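# Fill the empty crate with bottles from the pick list

## Task

Find the paper pick list lying beside the empty crate and read it with its black bar at the top. Each line names a label color and a count. Move exactly that many bottles of each listed color into the empty crate, no more and no fewer, so that each stands upright. Every bottle not called for must stay upright in the crate it started in. Neither crate may end up tilted or displaced. The final arrangement must hold by itself without the robot supporting it, and anything the robot is touching at the end must not settle by more than roughly a fingernail's width once released. Nothing may be dropped or knocked off the table.

## Robot and tools

ROBOT. One 7-joint Kinova Gen3 arm carrying a two-finger parallel gripper that opens to 50 mm. Its joints, listed base to tip in the Joint positions line, are waist, shoulder, upper arm roll, elbow, forearm roll, wrist pitch and wrist roll. Ranges in rad: waist, upper arm roll, forearm roll and wrist roll -6.283 to 6.283; shoulder -2.250 to 2.250; elbow -2.580 to 2.580; wrist pitch -2.100 to 2.100. Load limits: 50.2 N m for the first four joints, 31.6 N m for the last three, including the weight of anything carried.

FRAMES. All poses use the scene frame. Its origin sits on the table surface under the arm base, +z points up, and +y is to the left when facing along +x. The base may be slightly tilted. In the gripper's own frame the fingers extend along +z and close along x. end_effector_position is the point midway between the pads; the fingertips stick out 17.5 mm past it. A pure rotation pivots about that point, which is 25 mm off the last joint's axis toward the gripper's -y. Reported hand positions can be a little wrong, more so at long reach.

ROW FORMAT (shared by execute_actions and move). One row is 10 numbers: x, y, z (metres, absolute position in the scene frame), qw, qx, qy, qz (absolute orientation quaternion, w first, scene frame), then position, force_limit, speed for the fingers, each from -1 to 1. Seven optional extra numbers, each 0 to 1, scale the stiffness of each joint in Joint-positions order and stay in force until changed; very small moves may then fail to start.

FINGER NUMBERS. position +1 is fully open (50 mm), near -0.65 the pads meet, and -1 means close until something blocks them. force_limit sets per-pad force: about 20 N at -1, 102 N at 0, 185 N at +1, with final force up to roughly 17 % more. speed sets how fast the gap changes: 20 mm/s at -1, 85 at 0, 150 at +1. Stopped fingers ignore new force or speed until position changes by at least 0.01; to loosen a grip, open first. position_measured is in counts; gap in mm is about (250 - counts) x 0.202.

execute_actions(actions). actions is a list of up to 15 actions; each action is a list of up to 15 rows; each row runs for one 1/30 s step, and a shorter list repeats its last row until 15 steps (0.5 s) have passed. An empty list just reports state and images. Each step the commanded pose is clipped to within 70 mm and 16 degrees of the measured one, so distant targets need several actions; after an action the arm only continues to the last clipped pose. A target over 0.6 m from the gripper's starting position, along any gripper axis, gets the action refused; a malformed action, or a first action failing that test, cancels the whole call. Repeat the quaternion in every row rather than copying a drifted reported one.

move(target, speed, blocking). target is one row as above, an absolute pose; its finger numbers are applied at the start. speed is the path's top speed in m/s, 0.002 to 0.5 (default 0.25), with rotation capped at twice that in rad/s. The straight-line path lasts 0.5 to 10 s and is cut off at 10 s. It ignores obstacles, the hand may lag, wander or exceed speed near full extension, and faster moves or targets set deeper past a contact hit harder. With blocking=false the call returns after 0.5 s; poll with wait(0), and call wait or stop before any other motion command. The result adds a move: line giving the ending (done, off_target, moving, held, fault), any limits (paced = pose clipped; held = some steps blocked, after which the arm may jump fast) and distance to target.

wait(seconds): 0 to 10, holds the last command, returns early if a running move finishes. stop(): brakes the current move, needing some stopping distance; fingers keep going. zoom_image(camera, region): camera is cam_head_left, cam_head_right, cam_high, cam_low or cam_wrist (all 672x504); region is [x0, y0, x1, y1] in pixels from the top-left, at most 504 by 504. read_manual(section): only "licences". finished_scene(scene): ends the current scene by its number, irreversibly, and reports success.

RESULTS. A state line gives hand position and quaternion, joint positions, a Hand target line (the pose currently being driven toward), and, for execute_actions, sampled step positions with HELD marking held-back steps. object_status: 0 moving, 1 stopped while opening, 2 stopped while closing (a real grip), 3 reached the setpoint or pads met (usually nothing held). Any new position resets it to 0 briefly. Lost grips re-close automatically, except after a grip at force_limit -1, where status stays 2 even if the object slipped out, and an off-centre grip on a fixed object fades. A pose unreachable line means the clearance check (which treats the base mount as arm) altered or blocked the command. TORQUE FAULT: a joint hit its load limit; the arm freezes 10 s and the rest of the call is skipped. MOTOR HOT appears at 60 °C; at 75 °C an OVER-TEMPERATURE FAULT lets the arm sag, so avoid holding loads for long, even while thinking.

CAUTIONS. The scene keeps running while you compose replies. Brief disturbances may pull on a held item or nudge loose ones. Approach slowly, grip with status 2, lift clear of crate walls, lower gently, open, and retreat. Avoid drops, slams, heavy pushing, tilting crates and knocking anything over or off the table.

Each tool is called as name([rows], argument=value, ...), one row to a line, values as JSON.

## Session

execute_actions(actions=[])

Scene clock: 0.00 s.
end_effector_position=(+0.4921, -0.5129, +0.1765) position_measured=3 object_status=3 end_effector_quat_wxyz=(-0.002, +0.952, +0.299, +0.058)
Joint positions: [ 1.283  0.471 -0.085  1.065 -0.416  1.238  1.755]
Joint velocities: [ 0.    -0.001 -0.    -0.    -0.001  0.001 -0.   ]
Motor temperatures (°C, as the motors report them): [34 34 33 33 40 37 36]
Hand target: +0.492, -0.513, +0.177; -0.002, +0.952, +0.299, +0.058
Joint stiffness scale: [1. 1. 1. 1. 1. 1. 1.]

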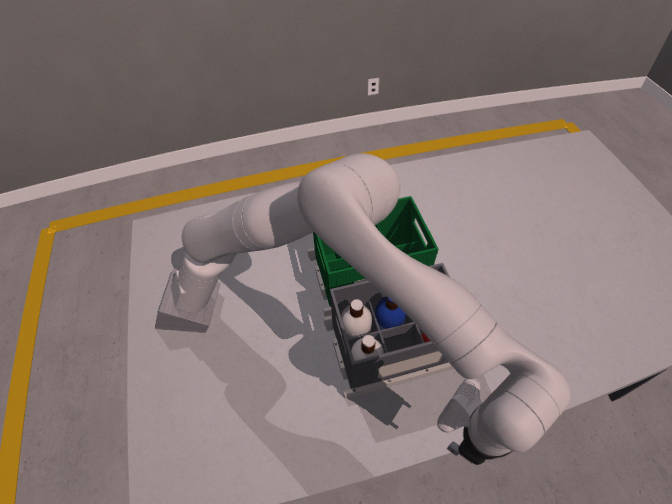

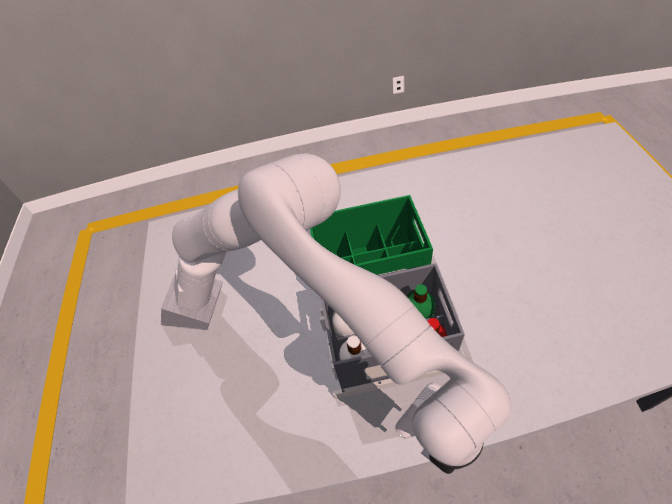

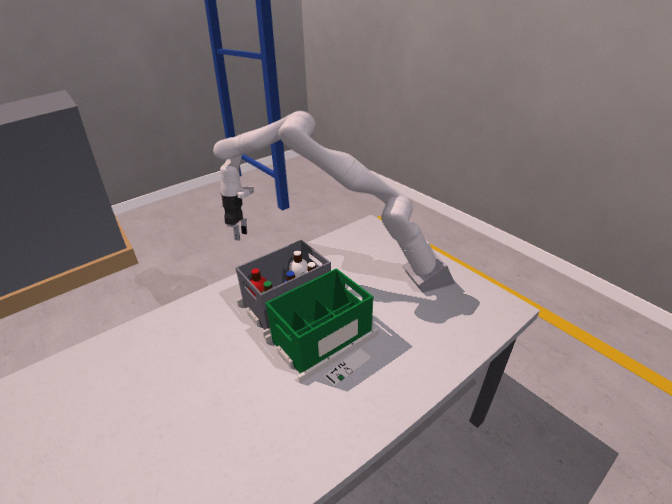

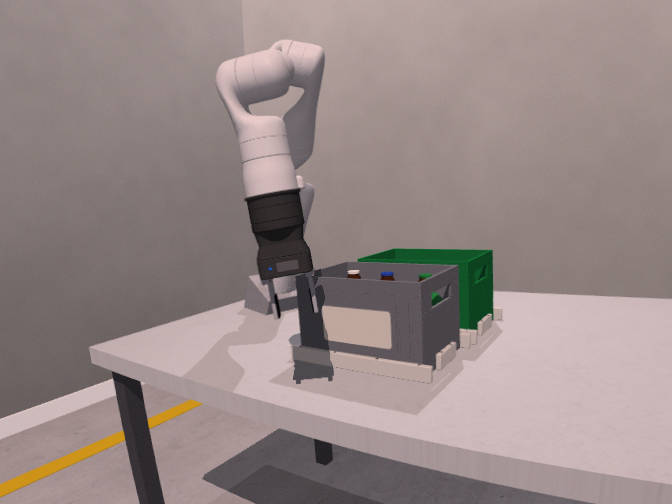

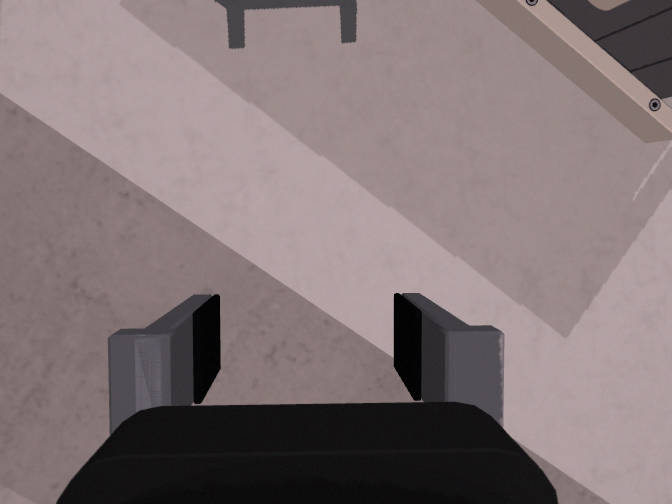

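zoom_image(camera="cam_high", region=[300, 335, 390, 400])

zoom_image(camera="cam_high", region=[220, 230, 400, 380])

Region (300, 335, 390, 400) of cam_high's 672x504 image, scaled by 5.600, with more detail than that image has.

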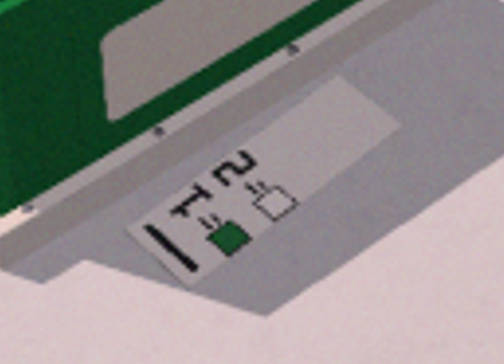

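Region (220, 230, 400, 380) of cam_high's 672x504 image, scaled by 2.800, with more detail than that image has.

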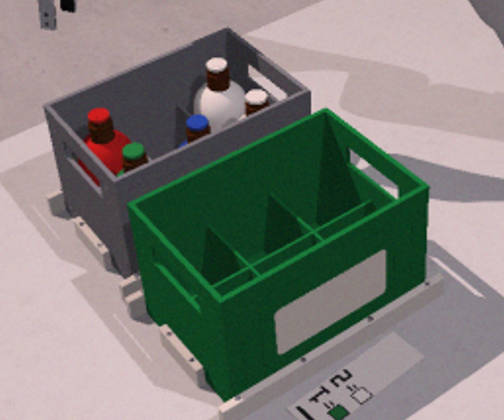

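move(target=[0.42,-0.30,0.45,0,1,0,0,1,0,0])

Scene clock: 2.40 s.
end_effector_position=(+0.4226, -0.2997, +0.4475) position_measured=3 object_status=3 end_effector_quat_wxyz=(-0.003, +1.000, +0.007, +0.002)
Joint positions: [ 1.333 -0.154 -0.002  1.204 -0.372  1.748  1.066]
Joint velocities: [ 0.01  -0.002  0.001 -0.002 -0.002  0.001  0.   ]
Motor temperatures (°C, as the motors report them): [34 34 33 33 40 37 36]
Hand target: +0.420, -0.301, +0.450; +0.000, +1.000, +0.000, -0.000
Off the commanded pose: 0.004 m, 1 deg.
Joint stiffness scale: [1. 1. 1. 1. 1. 1. 1.]
move: off_target
camera_calibration (this result's frames):
cam_wrist: T_world_to_cam=[[0.9988, -0.000496981, 0.0489802, -0.446333], [-0.00230464, -0.999318, 0.0368564, -0.286972], [0.0489284, -0.036925, -0.99812, 0.583876], [0, 0, 0, 1]] pos_world=[0.416567, -0.265438, 0.615216]

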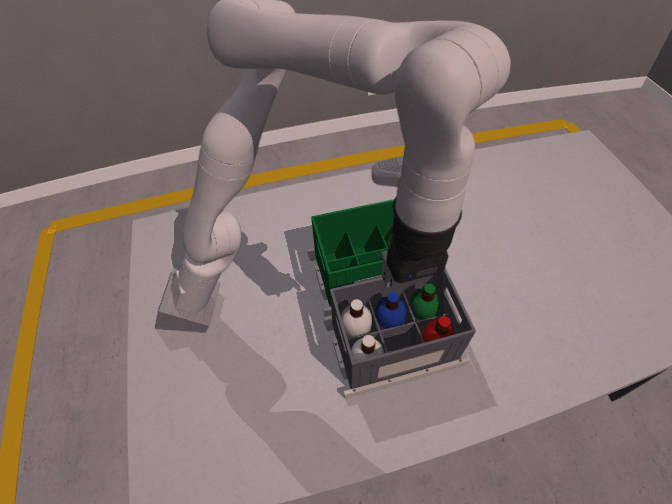

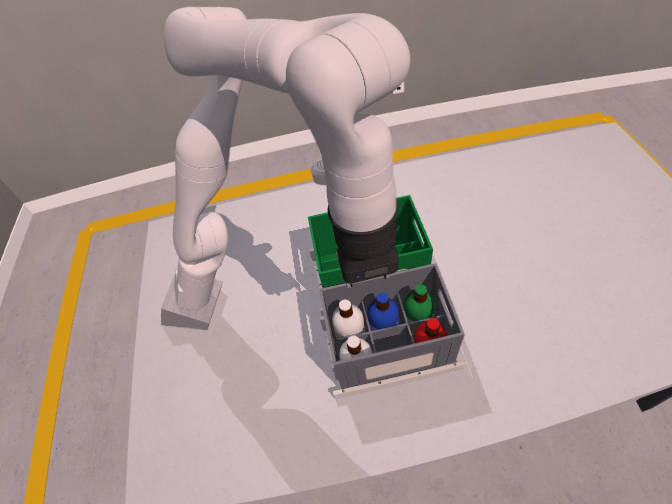

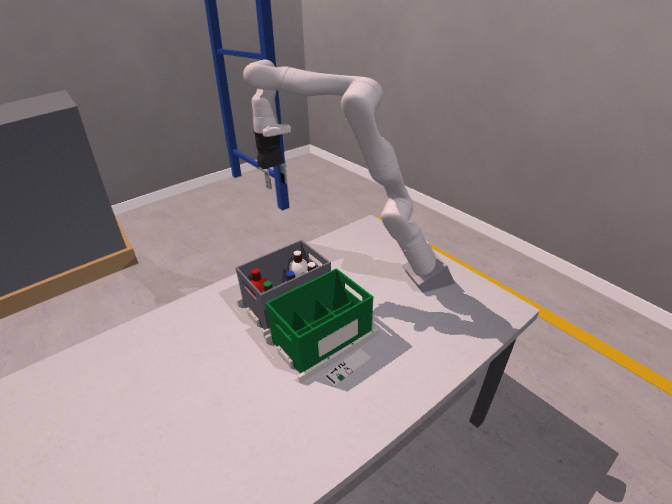

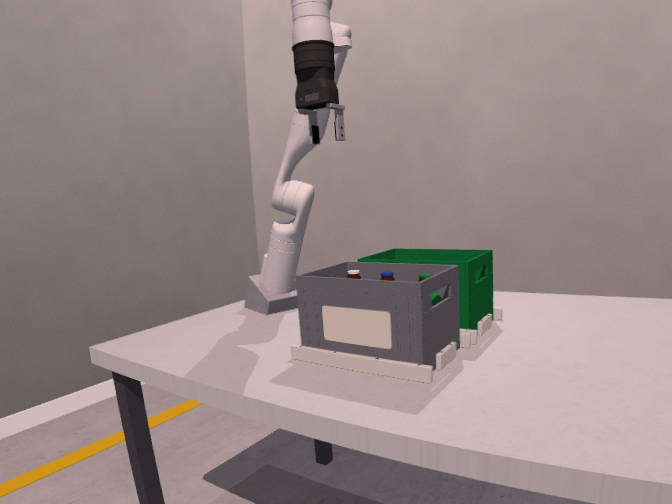

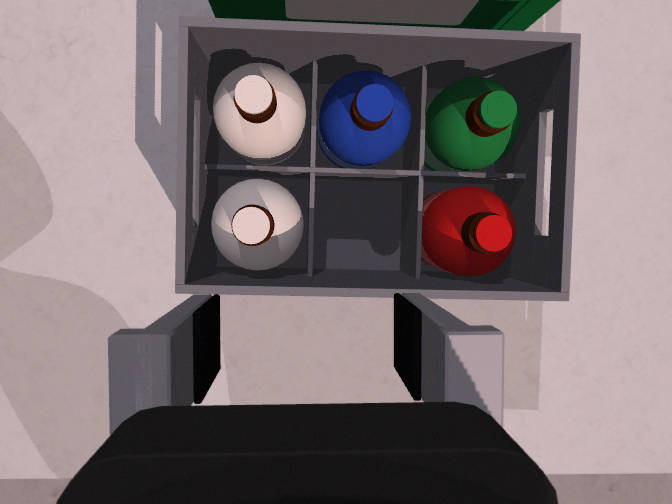

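move(target=[0.383,-0.178,0.24,0,1,0,0,0.75,0,0])

Scene clock: 4.17 s.
end_effector_position=(+0.3799, -0.1797, +0.2410) position_measured=41 object_status=3 end_effector_quat_wxyz=(+0.001, +1.000, +0.002, -0.003)
Joint positions: [ 1.312 -0.372 -0.315  2.053 -0.394  1.045  0.979]
Joint velocities: [-0.    -0.005  0.     0.004 -0.001 -0.004  0.001]
Motor temperatures (°C, as the motors report them): [34 34 33 33 40 37 36]
Hand target: +0.382, -0.178, +0.240; +0.000, +1.000, -0.000, -0.001
Off the commanded pose: 0.004 m, 0 deg.
Joint stiffness scale: [1. 1. 1. 1. 1. 1. 1.]
move: off_target
camera_calibration (this result's frames):
cam_wrist: T_world_to_cam=[[0.999265, -0.00839138, 0.0374158, -0.392387], [-0.0100355, -0.998982, 0.0439738, -0.158318], [0.0370087, -0.044317, -0.998332, 0.387491], [0, 0, 0, 1]] pos_world=[0.376169, -0.144277, 0.408488]

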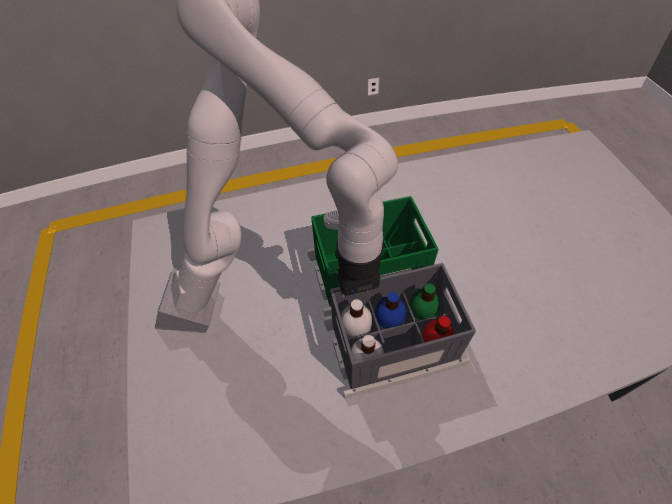

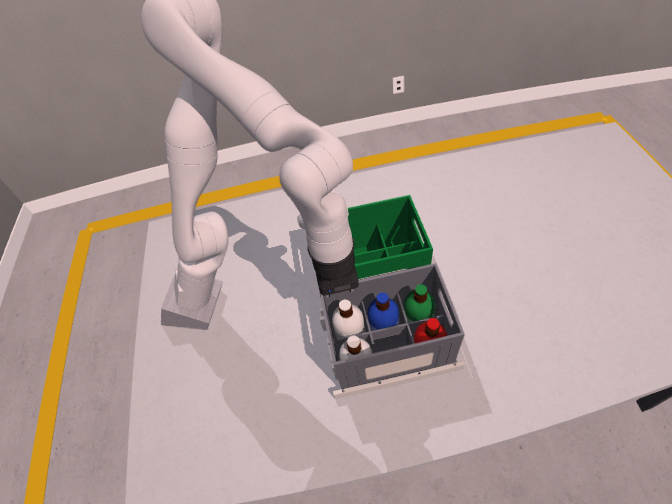

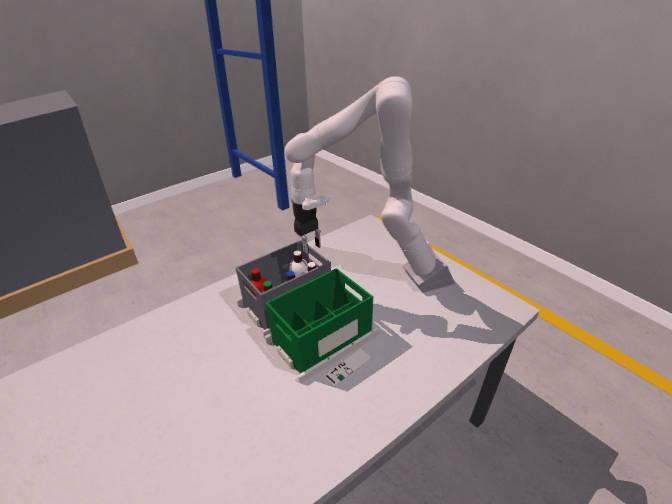

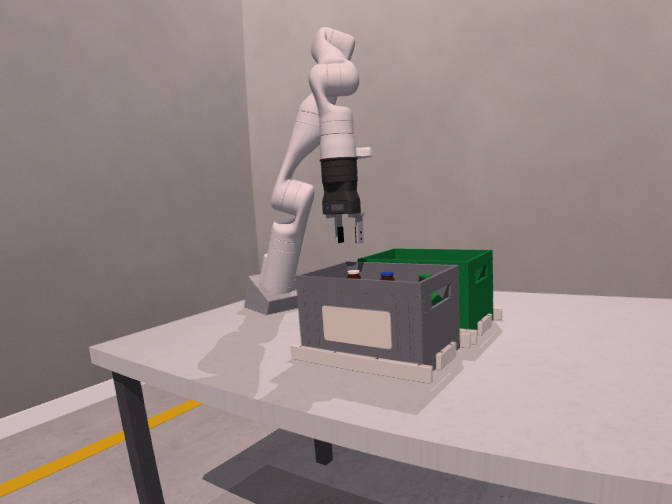

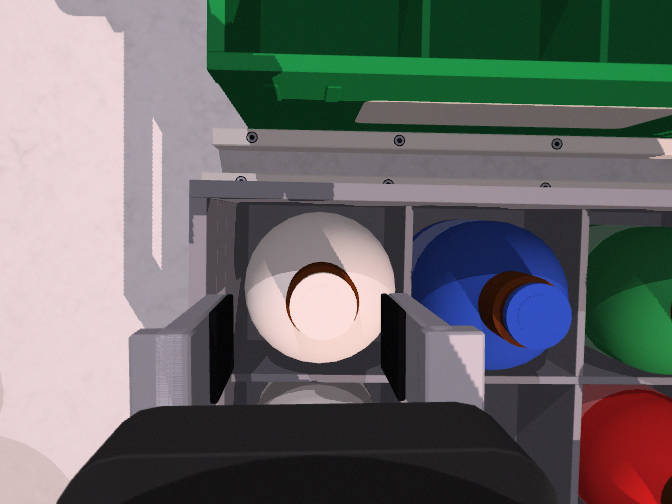

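move(target=[0.386,-0.183,0.165,0,1,0,0,0.75,0,0], speed=0.1)

Scene clock: 5.77 s.
end_effector_position=(+0.3859, -0.1842, +0.1670) position_measured=41 object_status=3 end_effector_quat_wxyz=(+0.001, +1.000, +0.003, +0.000)
Joint positions: [ 1.312 -0.227 -0.448  2.171 -0.396  0.751  0.941]
Joint velocities: [ 0.     0.011  0.     0.001 -0.002  0.001 -0.   ]
Motor temperatures (°C, as the motors report them): [34 34 33 33 40 37 36]
Hand target: +0.386, -0.183, +0.165; +0.000, +1.000, -0.000, -0.000
Off the commanded pose: 0.002 m, 0 deg.
Joint stiffness scale: [1. 1. 1. 1. 1. 1. 1.]
move: done
camera_calibration (this result's frames):
cam_wrist: T_world_to_cam=[[0.998978, -0.00730248, 0.0446163, -0.396472], [-0.009323, -0.998932, 0.0452476, -0.159974], [0.0442382, -0.0456173, -0.997979, 0.310147], [0, 0, 0, 1]] pos_world=[0.380855, -0.14855, 0.334447]

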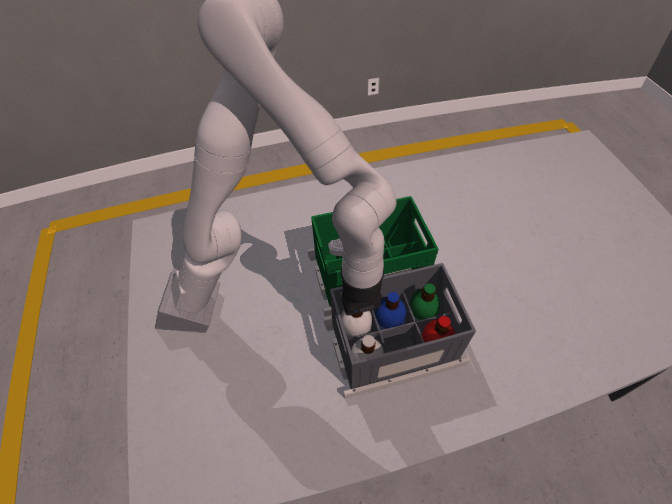

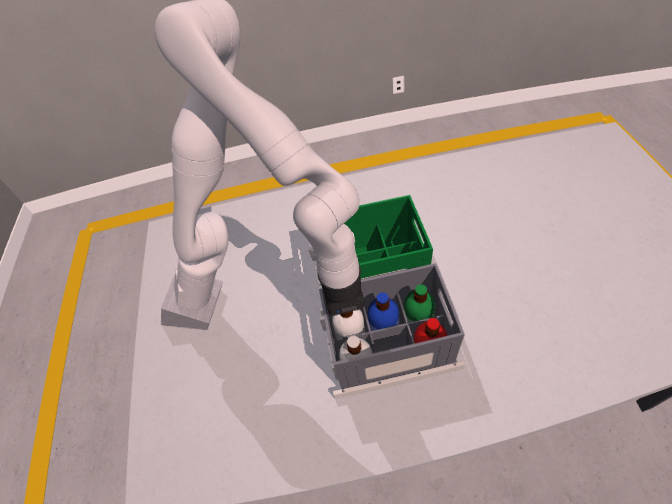

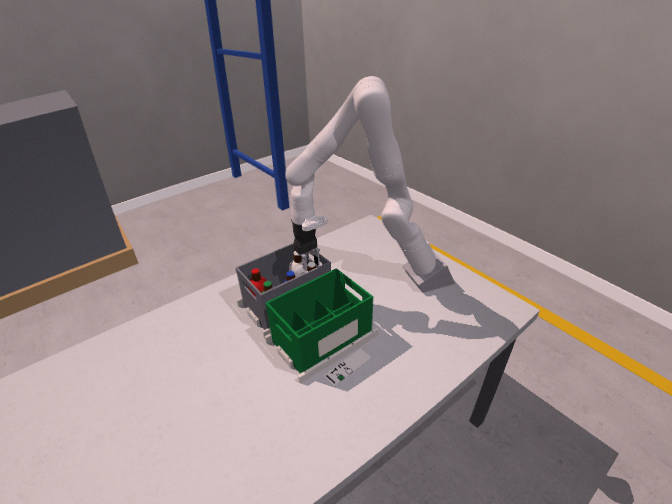

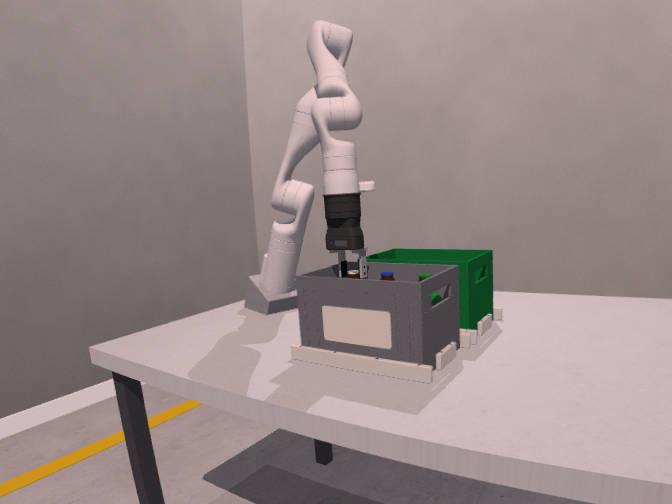

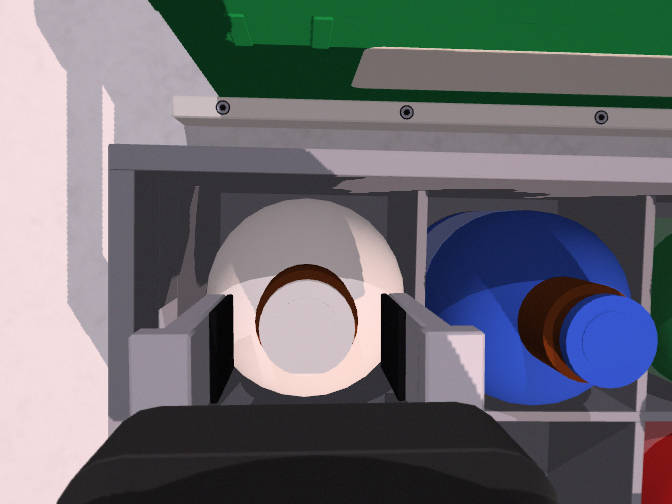

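move(target=[0.386,-0.184,0.138,0,1,0,0,0.75,0,0], speed=0.05)

move(target=[0.386,-0.184,0.138,0,1,0,0,-1,-0.3,0])

Scene clock: 6.77 s.
end_effector_position=(+0.3883, -0.1848, +0.1422) position_measured=41 object_status=3 end_effector_quat_wxyz=(+0.002, +1.000, +0.001, +0.003)
Joint positions: [ 1.312 -0.166 -0.498  2.205 -0.386  0.644  0.912]
Joint velocities: [-0.    -0.001 -0.     0.001  0.002  0.003 -0.005]
Motor temperatures (°C, as the motors report them): [34 34 33 33 40 37 36]
Hand target: +0.386, -0.184, +0.138; -0.000, +1.000, +0.000, +0.000
Off the commanded pose: 0.005 m, 0 deg.
Joint stiffness scale: [1. 1. 1. 1. 1. 1. 1.]
move: off_target
camera_calibration (this result's frames):
cam_wrist: T_world_to_cam=[[0.99868, -0.0106954, 0.0502379, -0.399144], [-0.0130332, -0.998836, 0.0464404, -0.158166], [0.0496827, -0.0470339, -0.997657, 0.282793], [0, 0, 0, 1]] pos_world=[0.382506, -0.14895, 0.309528]

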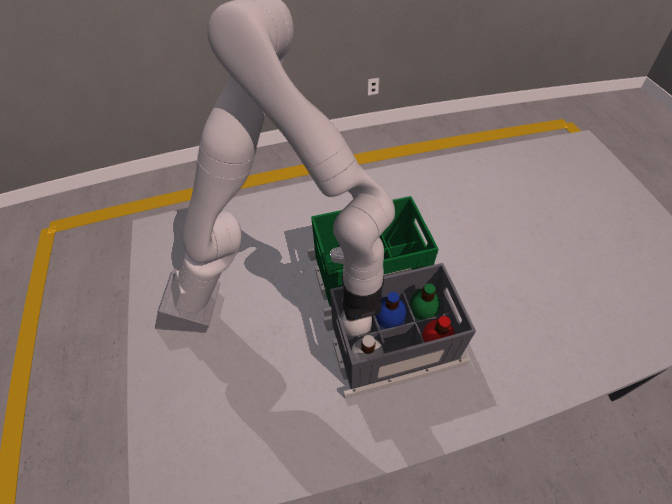

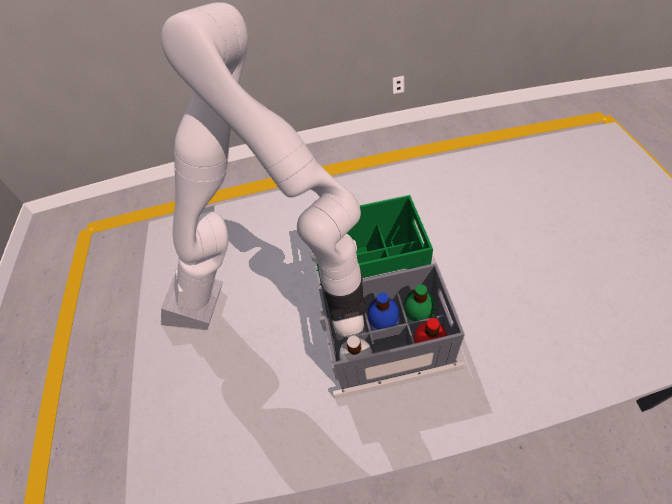

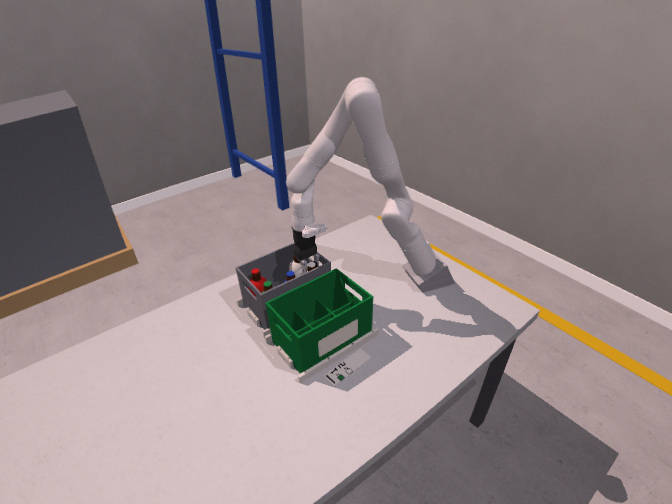

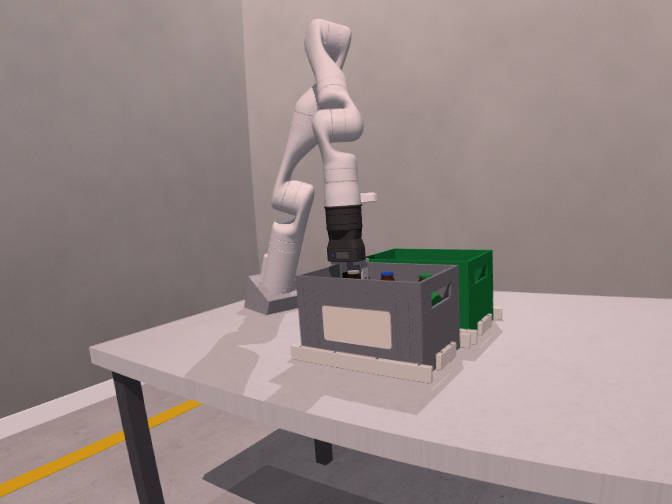

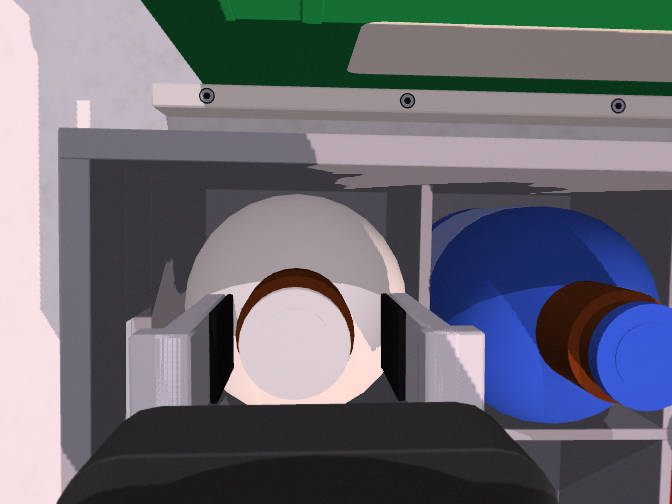

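Scene clock: 7.47 s.
end_effector_position=(+0.3879, -0.1845, +0.1434) position_measured=108 object_status=2 end_effector_quat_wxyz=(+0.003, +1.000, +0.003, +0.002)
Joint positions: [ 1.313 -0.171 -0.498  2.205 -0.384  0.649  0.912]
Joint velocities: [ 0.001 -0.001 -0.     0.    -0.     0.002 -0.   ]
Motor temperatures (°C, as the motors report them): [34 34 33 33 40 37 36]
Hand target: +0.386, -0.184, +0.138; -0.000, +1.000, +0.000, +0.000
Off the commanded pose: 0.006 m, 1 deg.
Joint stiffness scale: [1. 1. 1. 1. 1. 1. 1.]
move: off_target
camera_calibration (this result's frames):
cam_wrist: T_world_to_cam=[[0.998774, -0.00805018, 0.0488518, -0.398085], [-0.0103873, -0.998804, 0.0477765, -0.159051], [0.0484088, -0.0482253, -0.997663, 0.284343], [0, 0, 0, 1]] pos_world=[0.38218, -0.148353, 0.310725]

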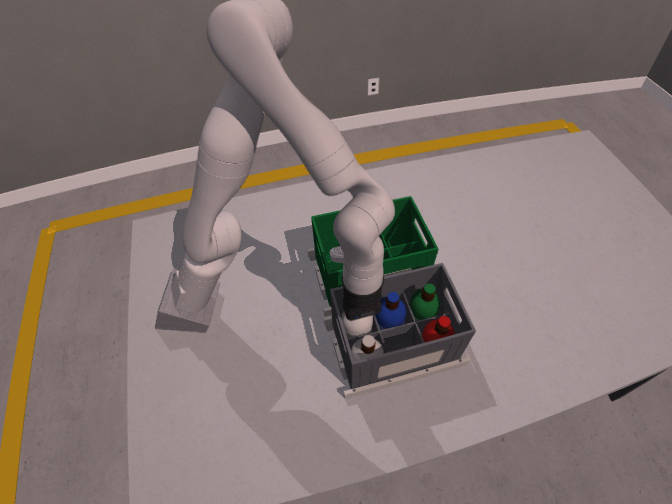

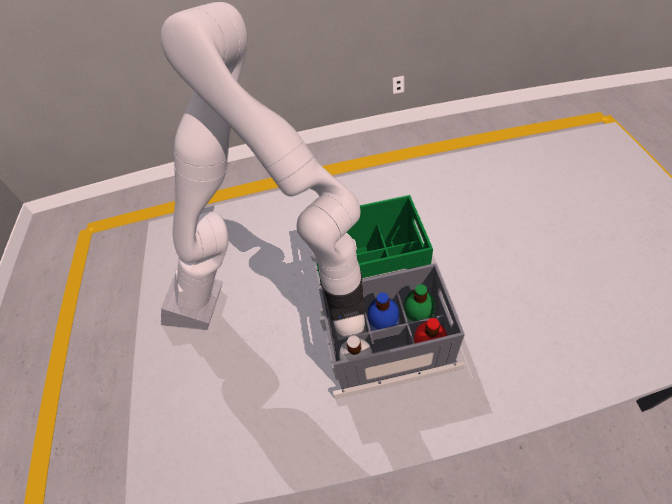

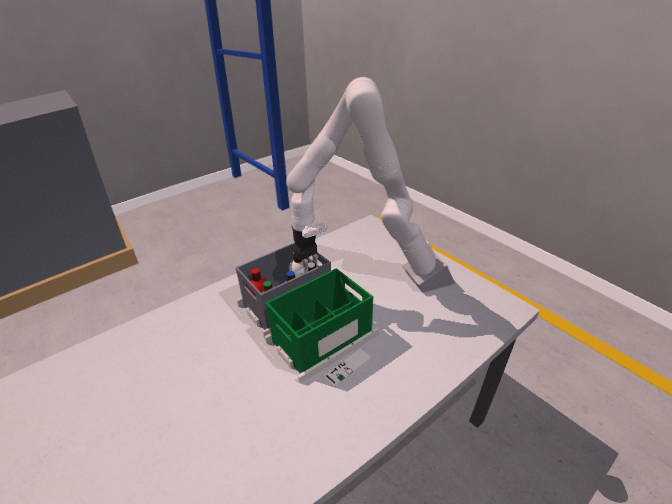

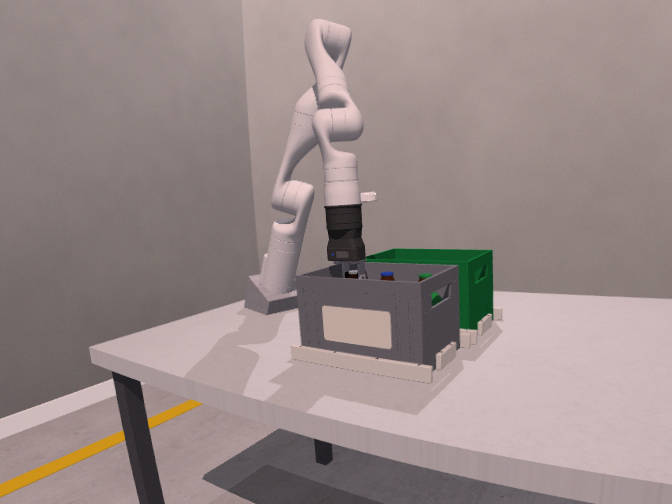

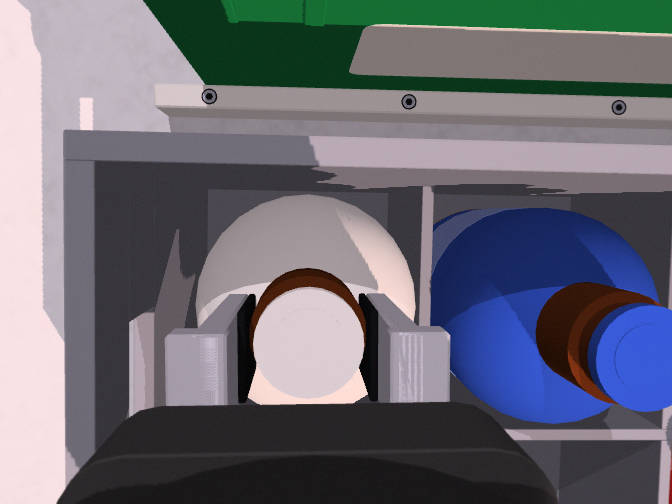

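move(target=[0.387,-0.184,0.38,0,1,0,0,-1,-0.3,0], speed=0.2)

move(target=[0.40,-0.06,0.40,0,1,0,0,-1,-0.3,0], speed=0.2)

Scene clock: 9.37 s.
end_effector_position=(+0.3878, -0.1805, +0.3775) position_measured=108 object_status=2 end_effector_quat_wxyz=(-0.007, +1.000, -0.003, -0.001)
Joint positions: [ 1.316 -0.448 -0.138  1.698 -0.372  1.518  0.979]
Joint velocities: [ 0.001  0.     0.003 -0.024  0.011 -0.014  0.001]
Motor temperatures (°C, as the motors report them): [34 34 33 33 40 37 37]
Hand target: +0.388, -0.184, +0.380; -0.000, +1.000, +0.000, +0.000
Off the commanded pose: 0.004 m, 1 deg.
Joint stiffness scale: [1. 1. 1. 1. 1. 1. 1.]
move: off_target
camera_calibration (this result's frames):
cam_wrist: T_world_to_cam=[[0.998914, -0.0198485, 0.0421499, -0.409066], [-0.0210969, -0.999346, 0.0293807, -0.155304], [0.0415392, -0.030238, -0.998679, 0.524391], [0, 0, 0, 1]] pos_world=[0.383563, -0.147465, 0.545503]

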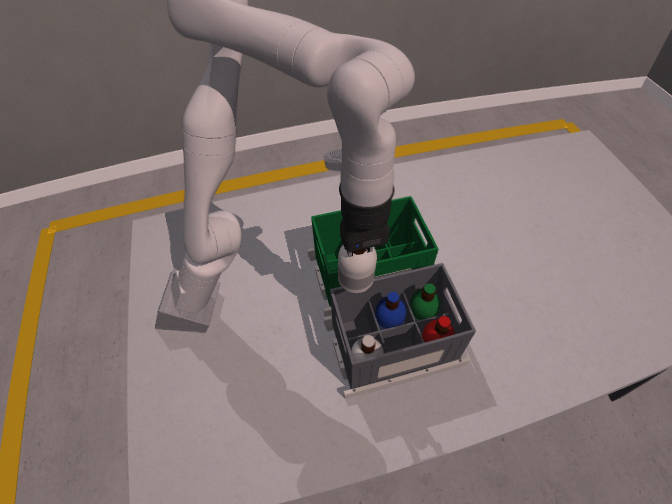

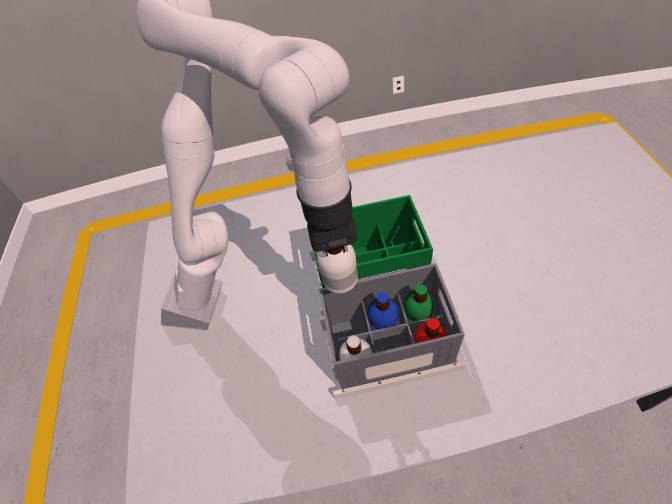

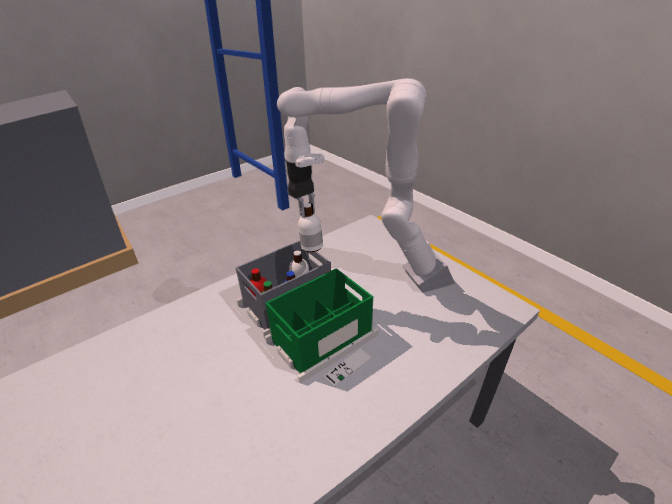

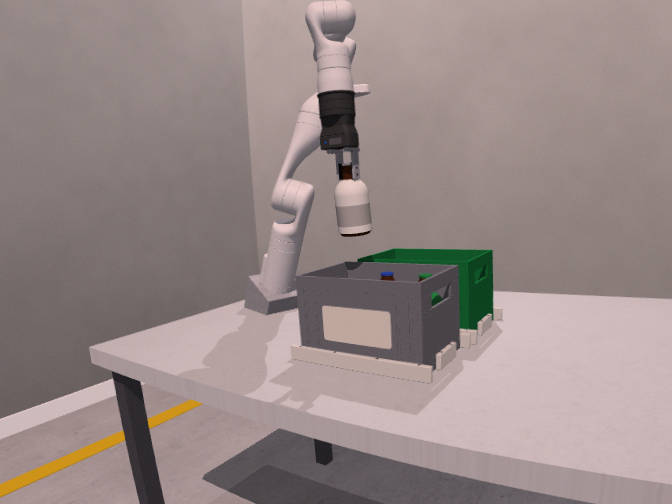

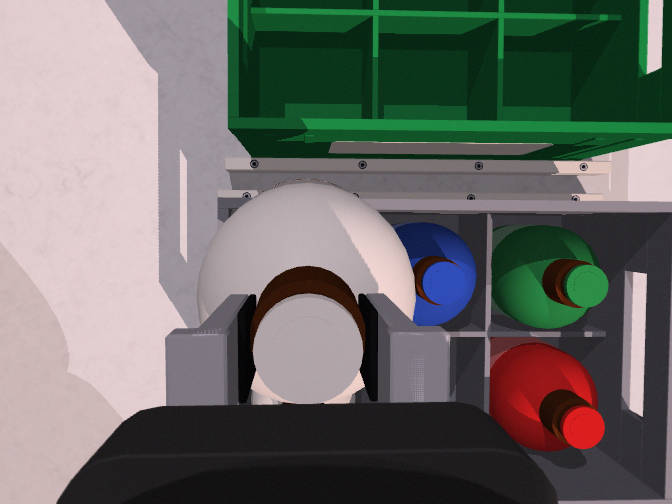

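Scene clock: 10.43 s.
end_effector_position=(+0.3985, -0.0630, +0.3991) position_measured=108 object_status=2 end_effector_quat_wxyz=(+0.001, +1.000, +0.001, -0.001)
Joint positions: [ 1.318 -0.667 -0.311  1.704 -0.436  1.634  0.757]
Joint velocities: [-0.    -0.009 -0.001 -0.001  0.     0.001 -0.002]
Motor temperatures (°C, as the motors report them): [34 34 33 33 40 37 37]
Hand target: +0.399, -0.060, +0.400; +0.000, +1.000, -0.000, -0.001
Off the commanded pose: 0.003 m, 0 deg.
Joint stiffness scale: [1. 1. 1. 1. 1. 1. 1.]
move: done
camera_calibration (this result's frames):
cam_wrist: T_world_to_cam=[[0.999032, -0.0107555, 0.0426478, -0.417994], [-0.0126329, -0.998952, 0.0439995, -0.0474459], [0.0421299, -0.0444956, -0.998121, 0.547664], [0, 0, 0, 1]] pos_world=[0.393917, -0.0275232, 0.566549]

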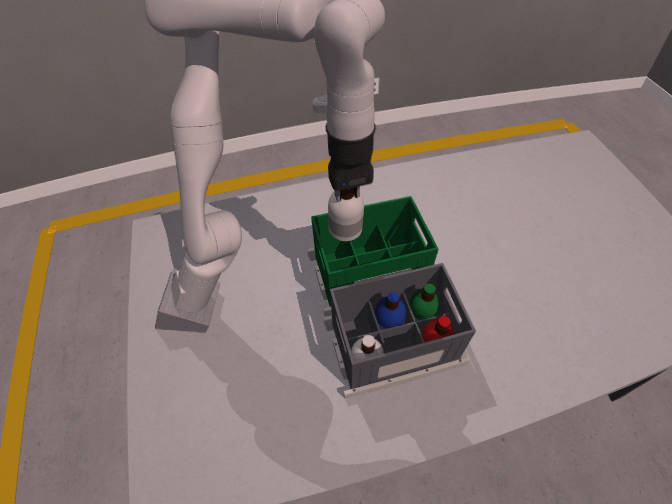

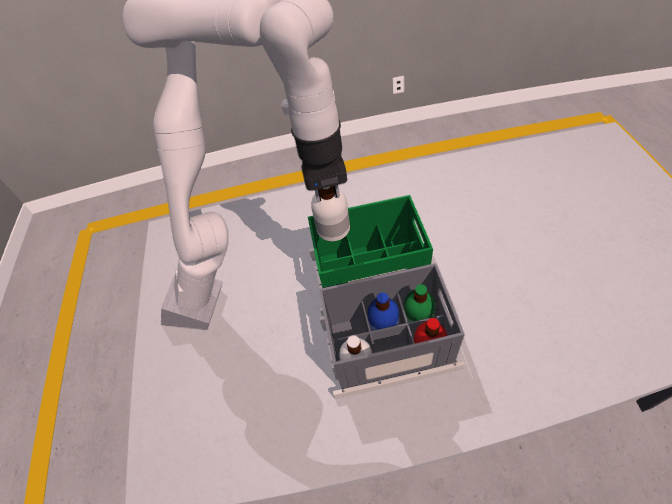

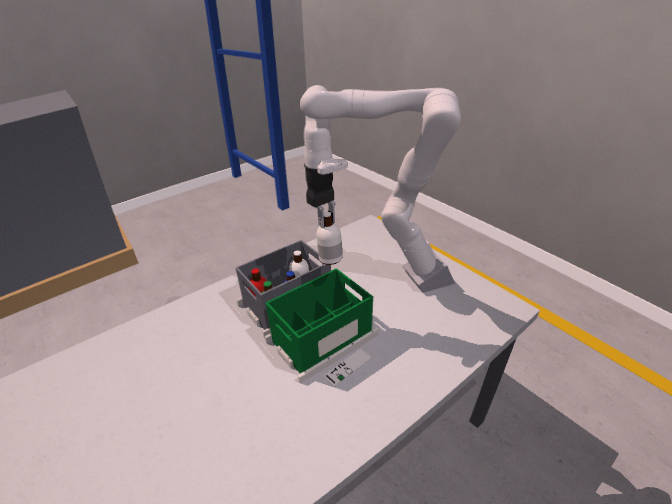

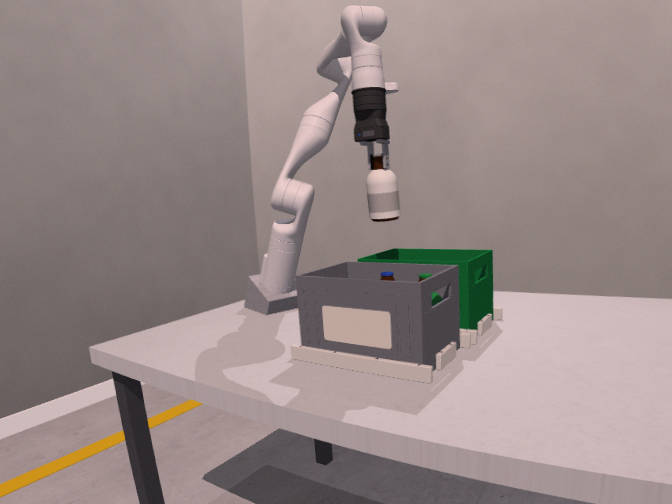

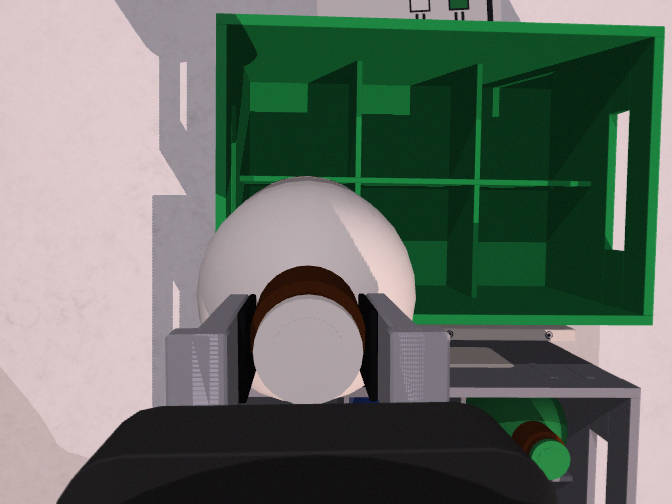

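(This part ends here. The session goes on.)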